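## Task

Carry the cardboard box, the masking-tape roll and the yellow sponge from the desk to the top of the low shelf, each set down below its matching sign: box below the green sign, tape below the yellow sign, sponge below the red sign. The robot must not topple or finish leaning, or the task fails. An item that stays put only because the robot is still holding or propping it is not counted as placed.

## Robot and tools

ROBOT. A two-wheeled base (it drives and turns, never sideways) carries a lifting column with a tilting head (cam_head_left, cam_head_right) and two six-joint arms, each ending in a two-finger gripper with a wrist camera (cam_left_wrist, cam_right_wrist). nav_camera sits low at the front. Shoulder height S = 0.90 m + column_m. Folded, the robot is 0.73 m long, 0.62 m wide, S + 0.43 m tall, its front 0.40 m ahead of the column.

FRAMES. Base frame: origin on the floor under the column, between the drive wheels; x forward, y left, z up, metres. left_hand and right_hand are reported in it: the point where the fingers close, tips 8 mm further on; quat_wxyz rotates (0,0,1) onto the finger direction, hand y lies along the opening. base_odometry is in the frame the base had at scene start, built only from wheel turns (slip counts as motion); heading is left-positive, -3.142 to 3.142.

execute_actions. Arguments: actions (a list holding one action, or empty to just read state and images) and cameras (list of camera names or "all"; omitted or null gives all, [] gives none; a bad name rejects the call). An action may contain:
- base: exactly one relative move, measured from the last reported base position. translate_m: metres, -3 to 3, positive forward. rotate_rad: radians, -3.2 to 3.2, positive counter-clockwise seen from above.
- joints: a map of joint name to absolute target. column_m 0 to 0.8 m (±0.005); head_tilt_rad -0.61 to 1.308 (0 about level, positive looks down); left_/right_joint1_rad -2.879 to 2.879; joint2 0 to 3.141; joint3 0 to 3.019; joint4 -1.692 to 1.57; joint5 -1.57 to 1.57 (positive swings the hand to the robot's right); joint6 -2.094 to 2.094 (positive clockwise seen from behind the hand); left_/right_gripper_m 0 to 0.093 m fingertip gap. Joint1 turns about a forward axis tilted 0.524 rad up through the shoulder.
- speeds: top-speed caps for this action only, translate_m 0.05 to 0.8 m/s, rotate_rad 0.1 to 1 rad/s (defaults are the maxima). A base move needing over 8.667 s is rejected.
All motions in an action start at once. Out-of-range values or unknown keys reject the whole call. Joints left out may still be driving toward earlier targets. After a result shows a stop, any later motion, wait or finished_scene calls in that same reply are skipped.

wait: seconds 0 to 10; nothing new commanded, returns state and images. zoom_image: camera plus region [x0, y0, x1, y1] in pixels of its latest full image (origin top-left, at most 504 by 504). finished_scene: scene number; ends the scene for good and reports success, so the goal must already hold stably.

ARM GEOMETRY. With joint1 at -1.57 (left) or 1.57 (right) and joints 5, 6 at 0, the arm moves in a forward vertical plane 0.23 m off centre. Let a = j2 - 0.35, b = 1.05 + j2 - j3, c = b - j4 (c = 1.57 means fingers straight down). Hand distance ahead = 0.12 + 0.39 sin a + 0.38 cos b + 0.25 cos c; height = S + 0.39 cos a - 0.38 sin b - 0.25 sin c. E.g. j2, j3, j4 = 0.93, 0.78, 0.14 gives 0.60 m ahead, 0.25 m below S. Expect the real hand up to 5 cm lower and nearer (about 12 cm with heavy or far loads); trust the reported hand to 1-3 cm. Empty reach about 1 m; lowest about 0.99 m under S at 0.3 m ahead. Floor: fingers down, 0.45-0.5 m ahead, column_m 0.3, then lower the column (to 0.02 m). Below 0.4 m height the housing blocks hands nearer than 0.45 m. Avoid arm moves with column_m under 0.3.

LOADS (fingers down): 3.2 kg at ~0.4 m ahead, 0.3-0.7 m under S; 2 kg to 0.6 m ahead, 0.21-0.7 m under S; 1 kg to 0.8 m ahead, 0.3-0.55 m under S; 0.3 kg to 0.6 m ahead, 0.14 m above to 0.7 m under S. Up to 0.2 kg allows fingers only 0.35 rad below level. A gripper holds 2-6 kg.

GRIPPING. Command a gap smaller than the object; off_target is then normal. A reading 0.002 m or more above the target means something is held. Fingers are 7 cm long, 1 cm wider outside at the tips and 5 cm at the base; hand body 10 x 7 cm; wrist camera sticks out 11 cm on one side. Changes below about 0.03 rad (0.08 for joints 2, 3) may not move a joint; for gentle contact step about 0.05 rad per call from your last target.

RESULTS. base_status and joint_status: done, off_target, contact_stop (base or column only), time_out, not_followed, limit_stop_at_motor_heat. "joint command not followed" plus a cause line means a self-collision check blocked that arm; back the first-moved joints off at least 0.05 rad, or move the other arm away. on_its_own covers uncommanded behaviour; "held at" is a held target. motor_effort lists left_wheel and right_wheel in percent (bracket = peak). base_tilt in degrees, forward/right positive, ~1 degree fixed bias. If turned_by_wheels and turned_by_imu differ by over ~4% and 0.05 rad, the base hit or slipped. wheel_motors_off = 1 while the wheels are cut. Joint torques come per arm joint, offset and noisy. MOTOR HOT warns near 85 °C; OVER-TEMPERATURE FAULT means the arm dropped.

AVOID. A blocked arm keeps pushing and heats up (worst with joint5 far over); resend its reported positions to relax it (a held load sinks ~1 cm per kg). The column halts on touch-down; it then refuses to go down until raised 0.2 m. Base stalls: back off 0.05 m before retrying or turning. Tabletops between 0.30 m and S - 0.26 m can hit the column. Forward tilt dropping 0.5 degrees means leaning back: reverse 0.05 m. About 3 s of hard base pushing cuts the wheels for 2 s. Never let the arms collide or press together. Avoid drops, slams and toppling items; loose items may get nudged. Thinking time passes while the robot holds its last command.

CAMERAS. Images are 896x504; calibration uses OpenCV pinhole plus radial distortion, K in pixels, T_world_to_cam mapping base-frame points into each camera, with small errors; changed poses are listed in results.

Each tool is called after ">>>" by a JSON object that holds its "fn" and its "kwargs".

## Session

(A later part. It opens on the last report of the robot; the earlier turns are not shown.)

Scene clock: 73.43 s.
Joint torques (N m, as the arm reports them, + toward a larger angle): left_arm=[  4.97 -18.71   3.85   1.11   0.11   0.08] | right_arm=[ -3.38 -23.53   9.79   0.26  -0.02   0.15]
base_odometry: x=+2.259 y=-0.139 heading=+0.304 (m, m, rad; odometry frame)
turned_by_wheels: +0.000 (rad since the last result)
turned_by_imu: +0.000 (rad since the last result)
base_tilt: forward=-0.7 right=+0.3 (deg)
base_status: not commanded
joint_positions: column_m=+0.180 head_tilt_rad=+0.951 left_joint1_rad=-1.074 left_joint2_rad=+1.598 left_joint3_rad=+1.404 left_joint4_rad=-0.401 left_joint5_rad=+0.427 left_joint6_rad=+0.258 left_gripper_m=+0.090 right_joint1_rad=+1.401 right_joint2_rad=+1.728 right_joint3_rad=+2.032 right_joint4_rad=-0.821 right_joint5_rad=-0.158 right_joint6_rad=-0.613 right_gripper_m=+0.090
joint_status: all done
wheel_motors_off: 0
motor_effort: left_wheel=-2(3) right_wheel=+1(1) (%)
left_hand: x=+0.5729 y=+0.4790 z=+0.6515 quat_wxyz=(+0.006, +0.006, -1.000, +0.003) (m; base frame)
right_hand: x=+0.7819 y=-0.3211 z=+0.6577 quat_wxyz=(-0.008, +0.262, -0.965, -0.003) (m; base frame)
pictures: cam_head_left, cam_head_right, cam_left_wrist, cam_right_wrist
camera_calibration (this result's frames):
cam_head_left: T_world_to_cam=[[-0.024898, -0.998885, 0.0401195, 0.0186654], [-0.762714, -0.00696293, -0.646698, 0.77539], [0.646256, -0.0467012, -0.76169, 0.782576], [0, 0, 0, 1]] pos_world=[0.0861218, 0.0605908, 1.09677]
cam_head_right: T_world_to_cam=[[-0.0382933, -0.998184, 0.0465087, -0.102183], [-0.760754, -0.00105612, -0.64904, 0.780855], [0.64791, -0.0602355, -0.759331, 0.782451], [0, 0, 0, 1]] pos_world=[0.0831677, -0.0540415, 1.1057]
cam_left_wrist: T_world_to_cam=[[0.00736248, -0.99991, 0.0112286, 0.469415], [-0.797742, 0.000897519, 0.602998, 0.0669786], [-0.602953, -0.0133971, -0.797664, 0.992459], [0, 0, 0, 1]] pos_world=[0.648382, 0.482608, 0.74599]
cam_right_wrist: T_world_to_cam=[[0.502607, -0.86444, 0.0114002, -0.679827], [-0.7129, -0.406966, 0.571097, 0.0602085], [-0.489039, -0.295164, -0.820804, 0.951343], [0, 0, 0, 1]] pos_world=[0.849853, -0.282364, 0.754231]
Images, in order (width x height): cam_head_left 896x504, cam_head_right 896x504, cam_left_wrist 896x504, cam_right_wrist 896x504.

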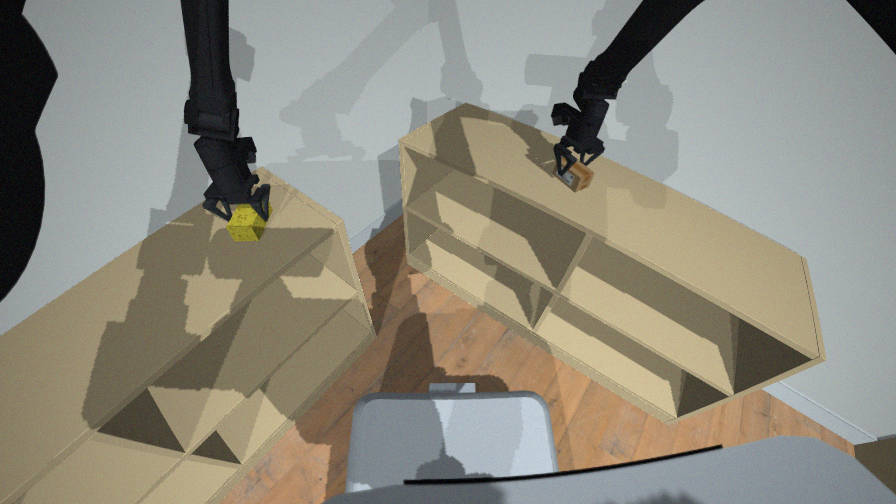

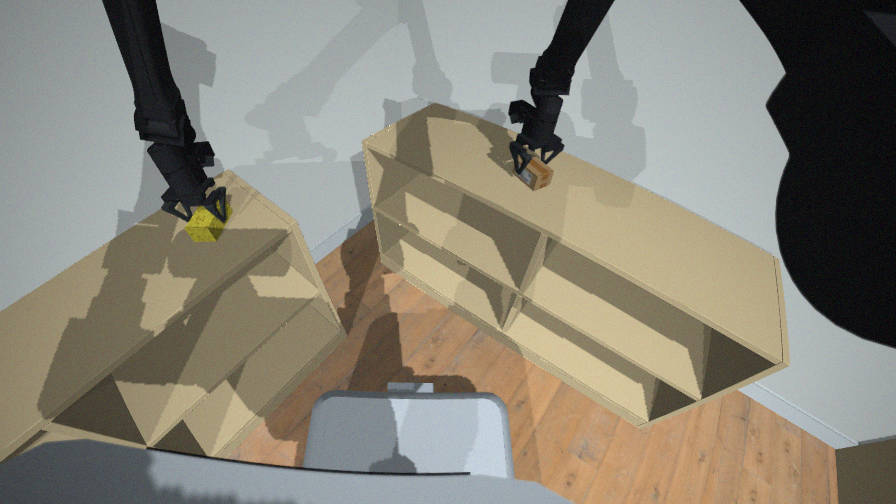

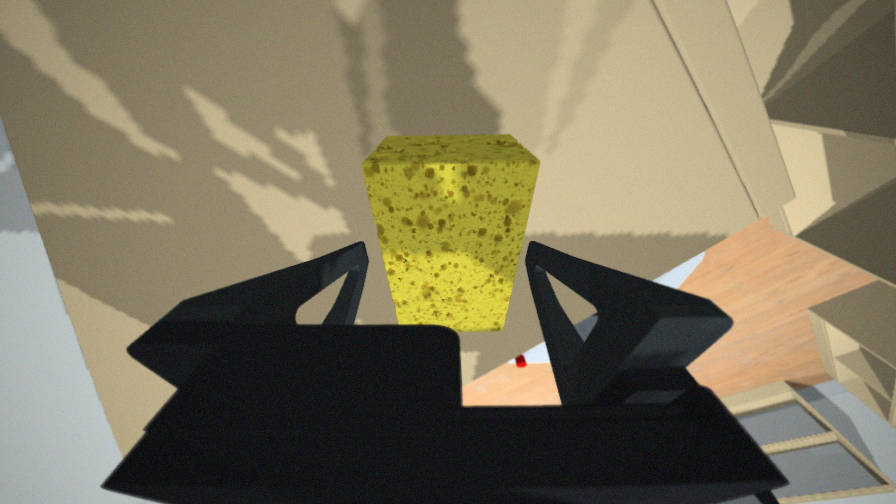

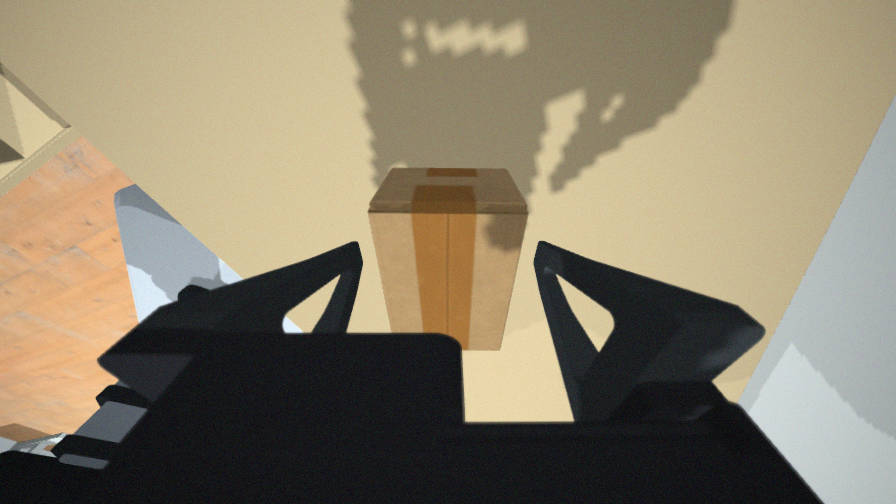

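>>> {"fn": "execute_actions", "kwargs": {"actions": [{"joints": {"column_m": 0.245}}], "cameras": ["cam_left_wrist", "cam_right_wrist", "cam_head_right"]}}

Scene clock: 75.30 s.
Joint torques (N m, as the arm reports them, + toward a larger angle): left_arm=[  4.63 -19.36   3.71   1.31   0.17   0.08] | right_arm=[ -3.13 -24.05   9.79   0.27  -0.04   0.18]
base_odometry: x=+2.259 y=-0.139 heading=+0.304 (m, m, rad; odometry frame)
turned_by_wheels: +0.000 (rad since the last result)
turned_by_imu: -0.001 (rad since the last result)
base_tilt: forward=-0.7 right=+0.3 (deg)
base_status: not commanded
joint_positions: column_m=+0.245 head_tilt_rad=+0.951 left_joint1_rad=-1.074 left_joint2_rad=+1.598 left_joint3_rad=+1.404 left_joint4_rad=-0.401 left_joint5_rad=+0.427 left_joint6_rad=+0.258 left_gripper_m=+0.090 right_joint1_rad=+1.401 right_joint2_rad=+1.728 right_joint3_rad=+2.032 right_joint4_rad=-0.821 right_joint5_rad=-0.158 right_joint6_rad=-0.613 right_gripper_m=+0.090
joint_status: all done
wheel_motors_off: 0
motor_effort: left_wheel=-4(3) right_wheel=+5(5) (%)
left_hand: x=+0.5729 y=+0.4790 z=+0.7164 quat_wxyz=(+0.006, +0.006, -1.000, +0.003) (m; base frame)
right_hand: x=+0.7819 y=-0.3211 z=+0.7226 quat_wxyz=(-0.008, +0.262, -0.965, -0.003) (m; base frame)
pictures: cam_head_right, cam_left_wrist, cam_right_wrist
camera_calibration (this result's frames):
cam_head_right: T_world_to_cam=[[-0.0382933, -0.998184, 0.0465087, -0.105202], [-0.760754, -0.00105612, -0.64904, 0.822981], [0.64791, -0.0602355, -0.759331, 0.831735], [0, 0, 0, 1]] pos_world=[0.0831677, -0.0540415, 1.1706]
cam_left_wrist: T_world_to_cam=[[0.00736248, -0.99991, 0.0112286, 0.468686], [-0.797742, 0.000897519, 0.602998, 0.0278409], [-0.602953, -0.0133971, -0.797664, 1.04423], [0, 0, 0, 1]] pos_world=[0.648382, 0.482608, 0.810896]
cam_right_wrist: T_world_to_cam=[[0.502607, -0.86444, 0.0114002, -0.680567], [-0.7129, -0.406966, 0.571097, 0.0231413], [-0.489039, -0.295164, -0.820804, 1.00462], [0, 0, 0, 1]] pos_world=[0.849853, -0.282364, 0.819136]
Images, in order (width x height): cam_head_right 896x504, cam_left_wrist 896x504, cam_right_wrist 896x504.

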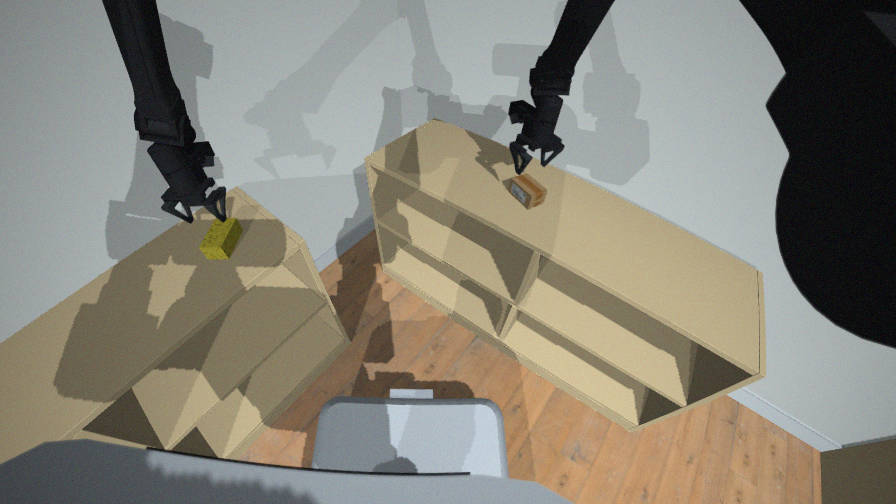

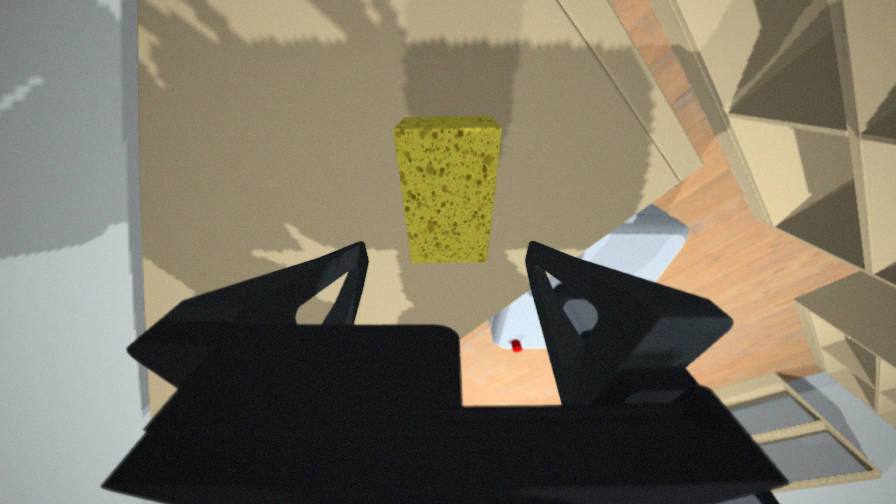

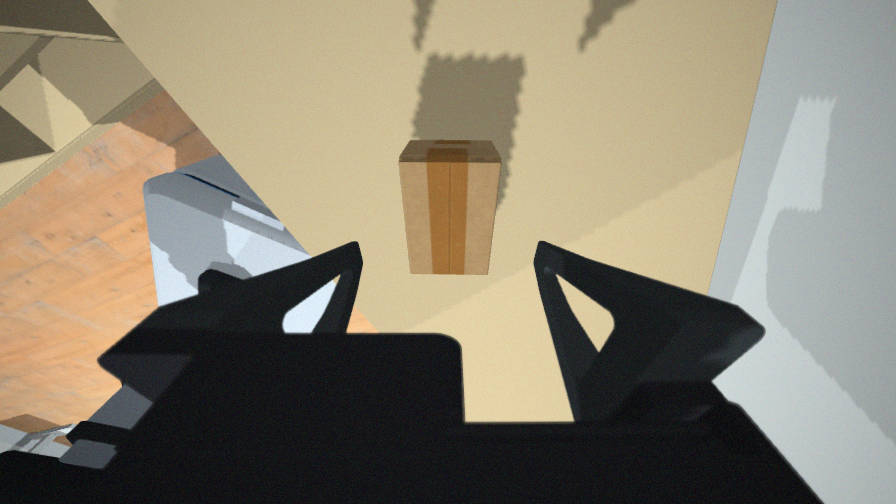

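>>> {"fn": "execute_actions", "kwargs": {"actions": [{"joints": {"right_joint5_rad": 0.75, "right_joint6_rad": 0.35}}], "cameras": ["cam_right_wrist", "cam_head_left"]}}

Scene clock: 77.20 s.
Joint torques (N m, as the arm reports them, + toward a larger angle): left_arm=[  5.14 -19.26   3.95   1.16   0.15   0.12] | right_arm=[ -4.37 -23.83   9.64   0.37   0.75   0.21]
base_odometry: x=+2.259 y=-0.139 heading=+0.304 (m, m, rad; odometry frame)
turned_by_wheels: +0.000 (rad since the last result)
turned_by_imu: -0.001 (rad since the last result)
base_tilt: forward=-0.6 right=+0.3 (deg)
base_status: not commanded
joint_positions: column_m=+0.245 head_tilt_rad=+0.951 left_joint1_rad=-1.074 left_joint2_rad=+1.598 left_joint3_rad=+1.404 left_joint4_rad=-0.401 left_joint5_rad=+0.427 left_joint6_rad=+0.258 left_gripper_m=+0.090 right_joint1_rad=+1.401 right_joint2_rad=+1.728 right_joint3_rad=+2.032 right_joint4_rad=-0.821 right_joint5_rad=+0.748 right_joint6_rad=+0.337 right_gripper_m=+0.090
joint_status: all done
wheel_motors_off: 0
motor_effort: left_wheel=-3(3) right_wheel=+5(5) (%)
left_hand: x=+0.5729 y=+0.4790 z=+0.7164 quat_wxyz=(+0.006, +0.006, -1.000, +0.003) (m; base frame)
right_hand: x=+0.7697 y=-0.4566 z=+0.7869 quat_wxyz=(-0.061, -0.191, -0.881, +0.428) (m; base frame)
pictures: cam_head_left, cam_right_wrist
camera_calibration (this result's frames):
cam_head_left: T_world_to_cam=[[-0.024898, -0.998885, 0.0401195, 0.0160615], [-0.762714, -0.00696293, -0.646698, 0.817365], [0.646256, -0.0467012, -0.76169, 0.832013], [0, 0, 0, 1]] pos_world=[0.0861218, 0.0605908, 1.16168]
cam_right_wrist: T_world_to_cam=[[-0.390322, -0.54901, 0.739079, -0.533589], [-0.708556, 0.691705, 0.139617, 0.760465], [-0.587876, -0.469183, -0.658991, 0.88073], [0, 0, 0, 1]] pos_world=[0.84832, -0.40574, 0.868584]
Images, in order (width x height): cam_head_left 896x504, cam_right_wrist 896x504.

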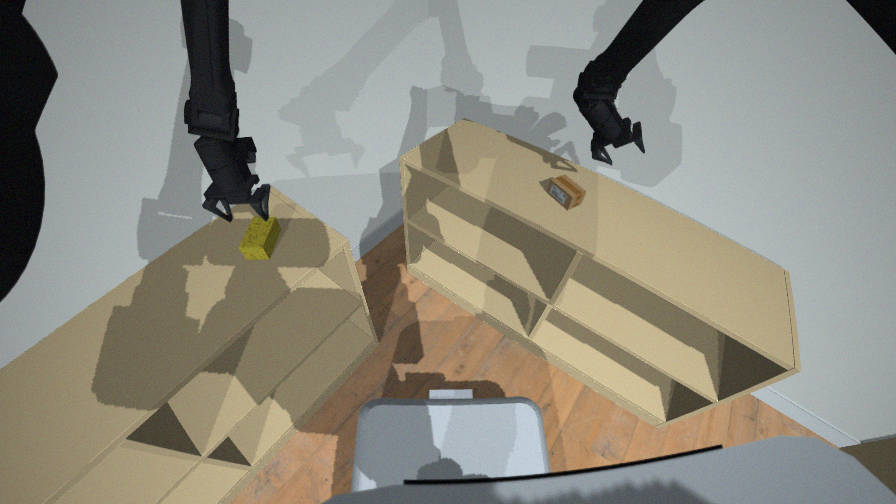

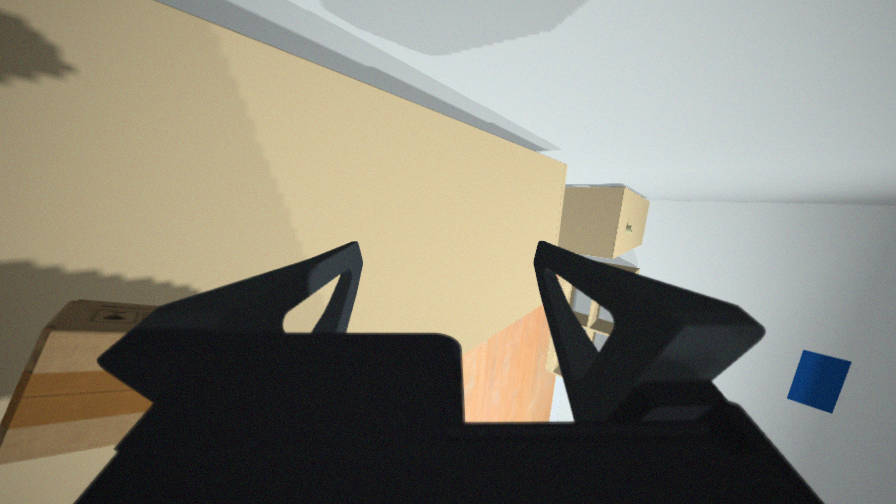

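I'll check the current scene and state before ending it.

>>> {"fn": "execute_actions", "kwargs": {"actions": []}}

Scene clock: 77.30 s.
Joint torques (N m, as the arm reports them, + toward a larger angle): left_arm=[  5.08 -19.45   3.7    1.16   0.18   0.09] | right_arm=[ -4.17 -23.4    9.78   0.44   0.72   0.21]
base_odometry: x=+2.259 y=-0.139 heading=+0.304 (m, m, rad; odometry frame)
turned_by_wheels: +0.000 (rad since the last result)
turned_by_imu: +0.000 (rad since the last result)
base_tilt: forward=-0.8 right=+0.3 (deg)
base_status: not commanded
joint_positions: column_m=+0.245 head_tilt_rad=+0.951 left_joint1_rad=-1.074 left_joint2_rad=+1.598 left_joint3_rad=+1.404 left_joint4_rad=-0.401 left_joint5_rad=+0.427 left_joint6_rad=+0.258 left_gripper_m=+0.090 right_joint1_rad=+1.401 right_joint2_rad=+1.728 right_joint3_rad=+2.032 right_joint4_rad=-0.821 right_joint5_rad=+0.748 right_joint6_rad=+0.337 right_gripper_m=+0.090
joint_status: all done
wheel_motors_off: 0
motor_effort: left_wheel=-4(3) right_wheel=+4(5) (%)
left_hand: x=+0.5729 y=+0.4790 z=+0.7164 quat_wxyz=(+0.006, +0.006, -1.000, +0.003) (m; base frame)
right_hand: x=+0.7697 y=-0.4566 z=+0.7869 quat_wxyz=(-0.061, -0.191, -0.881, +0.428) (m; base frame)
pictures: cam_head_left, cam_head_right, cam_left_wrist, cam_right_wrist, nav_camera
camera_calibration (this result's frames):
cam_head_left: T_world_to_cam=[[-0.024898, -0.998885, 0.0401195, 0.0160615], [-0.762714, -0.00696293, -0.646698, 0.817365], [0.646256, -0.0467012, -0.76169, 0.832013], [0, 0, 0, 1]] pos_world=[0.0861218, 0.0605908, 1.16168]
cam_head_right: T_world_to_cam=[[-0.0382933, -0.998184, 0.0465087, -0.105202], [-0.760754, -0.00105612, -0.64904, 0.822981], [0.64791, -0.0602355, -0.759331, 0.831735], [0, 0, 0, 1]] pos_world=[0.0831677, -0.0540415, 1.1706]
cam_left_wrist: T_world_to_cam=[[0.00736248, -0.99991, 0.0112286, 0.468686], [-0.797742, 0.000897519, 0.602998, 0.0278409], [-0.602953, -0.0133971, -0.797664, 1.04423], [0, 0, 0, 1]] pos_world=[0.648382, 0.482608, 0.810896]
cam_right_wrist: T_world_to_cam=[[-0.390322, -0.54901, 0.739079, -0.533589], [-0.708556, 0.691705, 0.139617, 0.760465], [-0.587876, -0.469183, -0.658991, 0.88073], [0, 0, 0, 1]] pos_world=[0.84832, -0.40574, 0.868584]
Images, in order (width x height): cam_head_left 896x504, cam_head_right 896x504, cam_left_wrist 896x504, cam_right_wrist 896x504, nav_camera 896x504.

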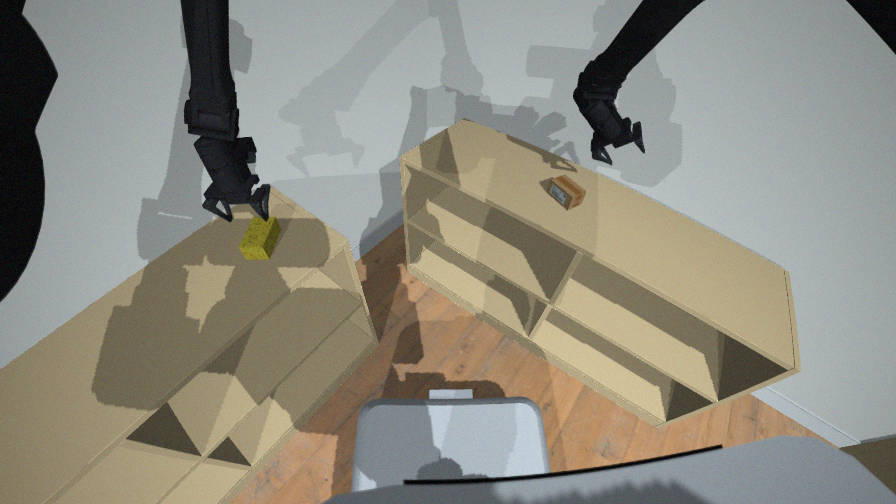

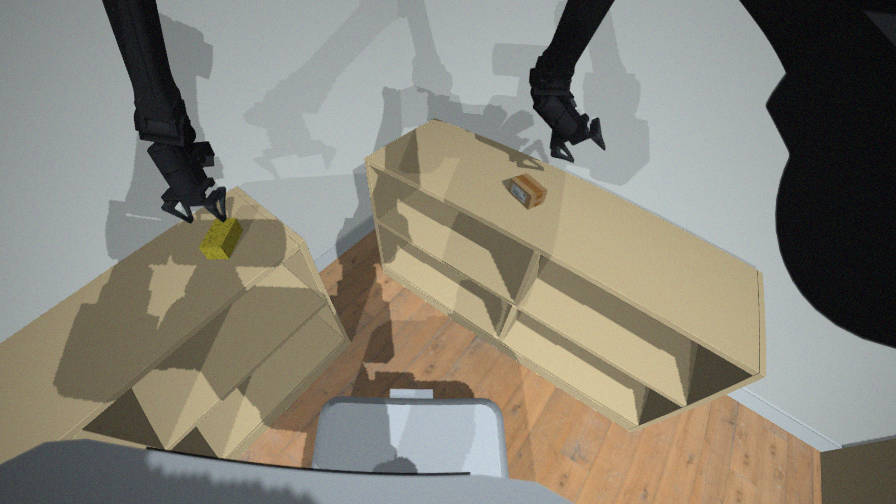

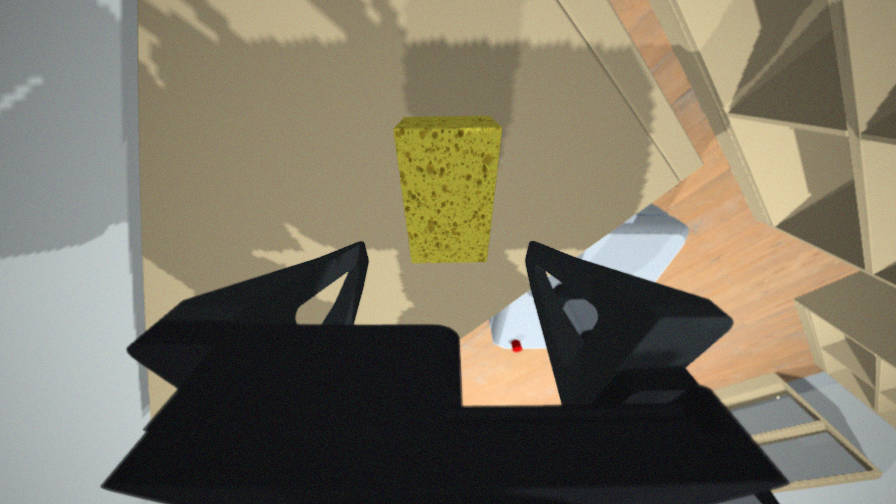

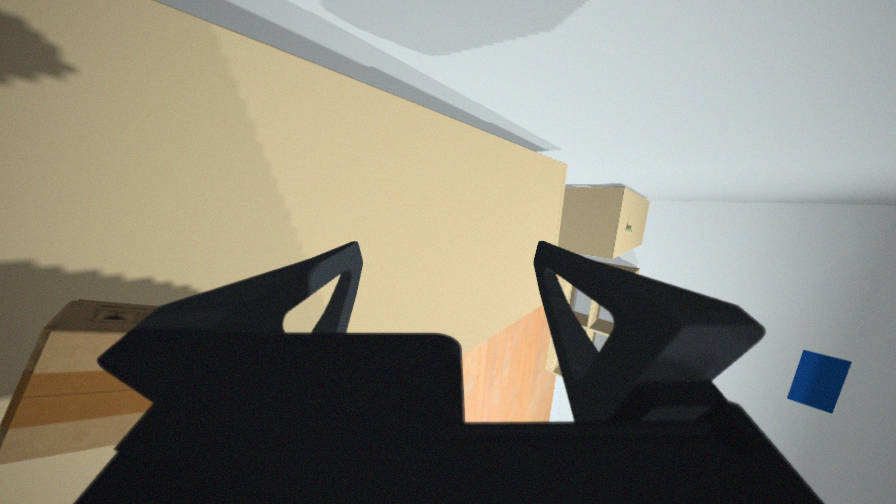

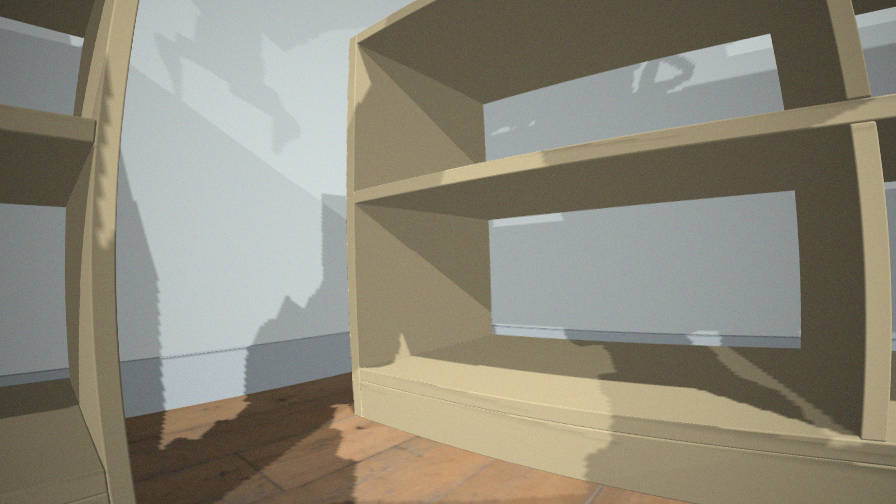

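All three objects are still on their shelves: the sponge and box show in the head cameras, and the tape shows in the right wrist camera. Both hands are clear, so I'm ending the scene.

>>> {"fn": "finished_scene", "kwargs": {"scene": 2}}

The scene is finished: the task was done.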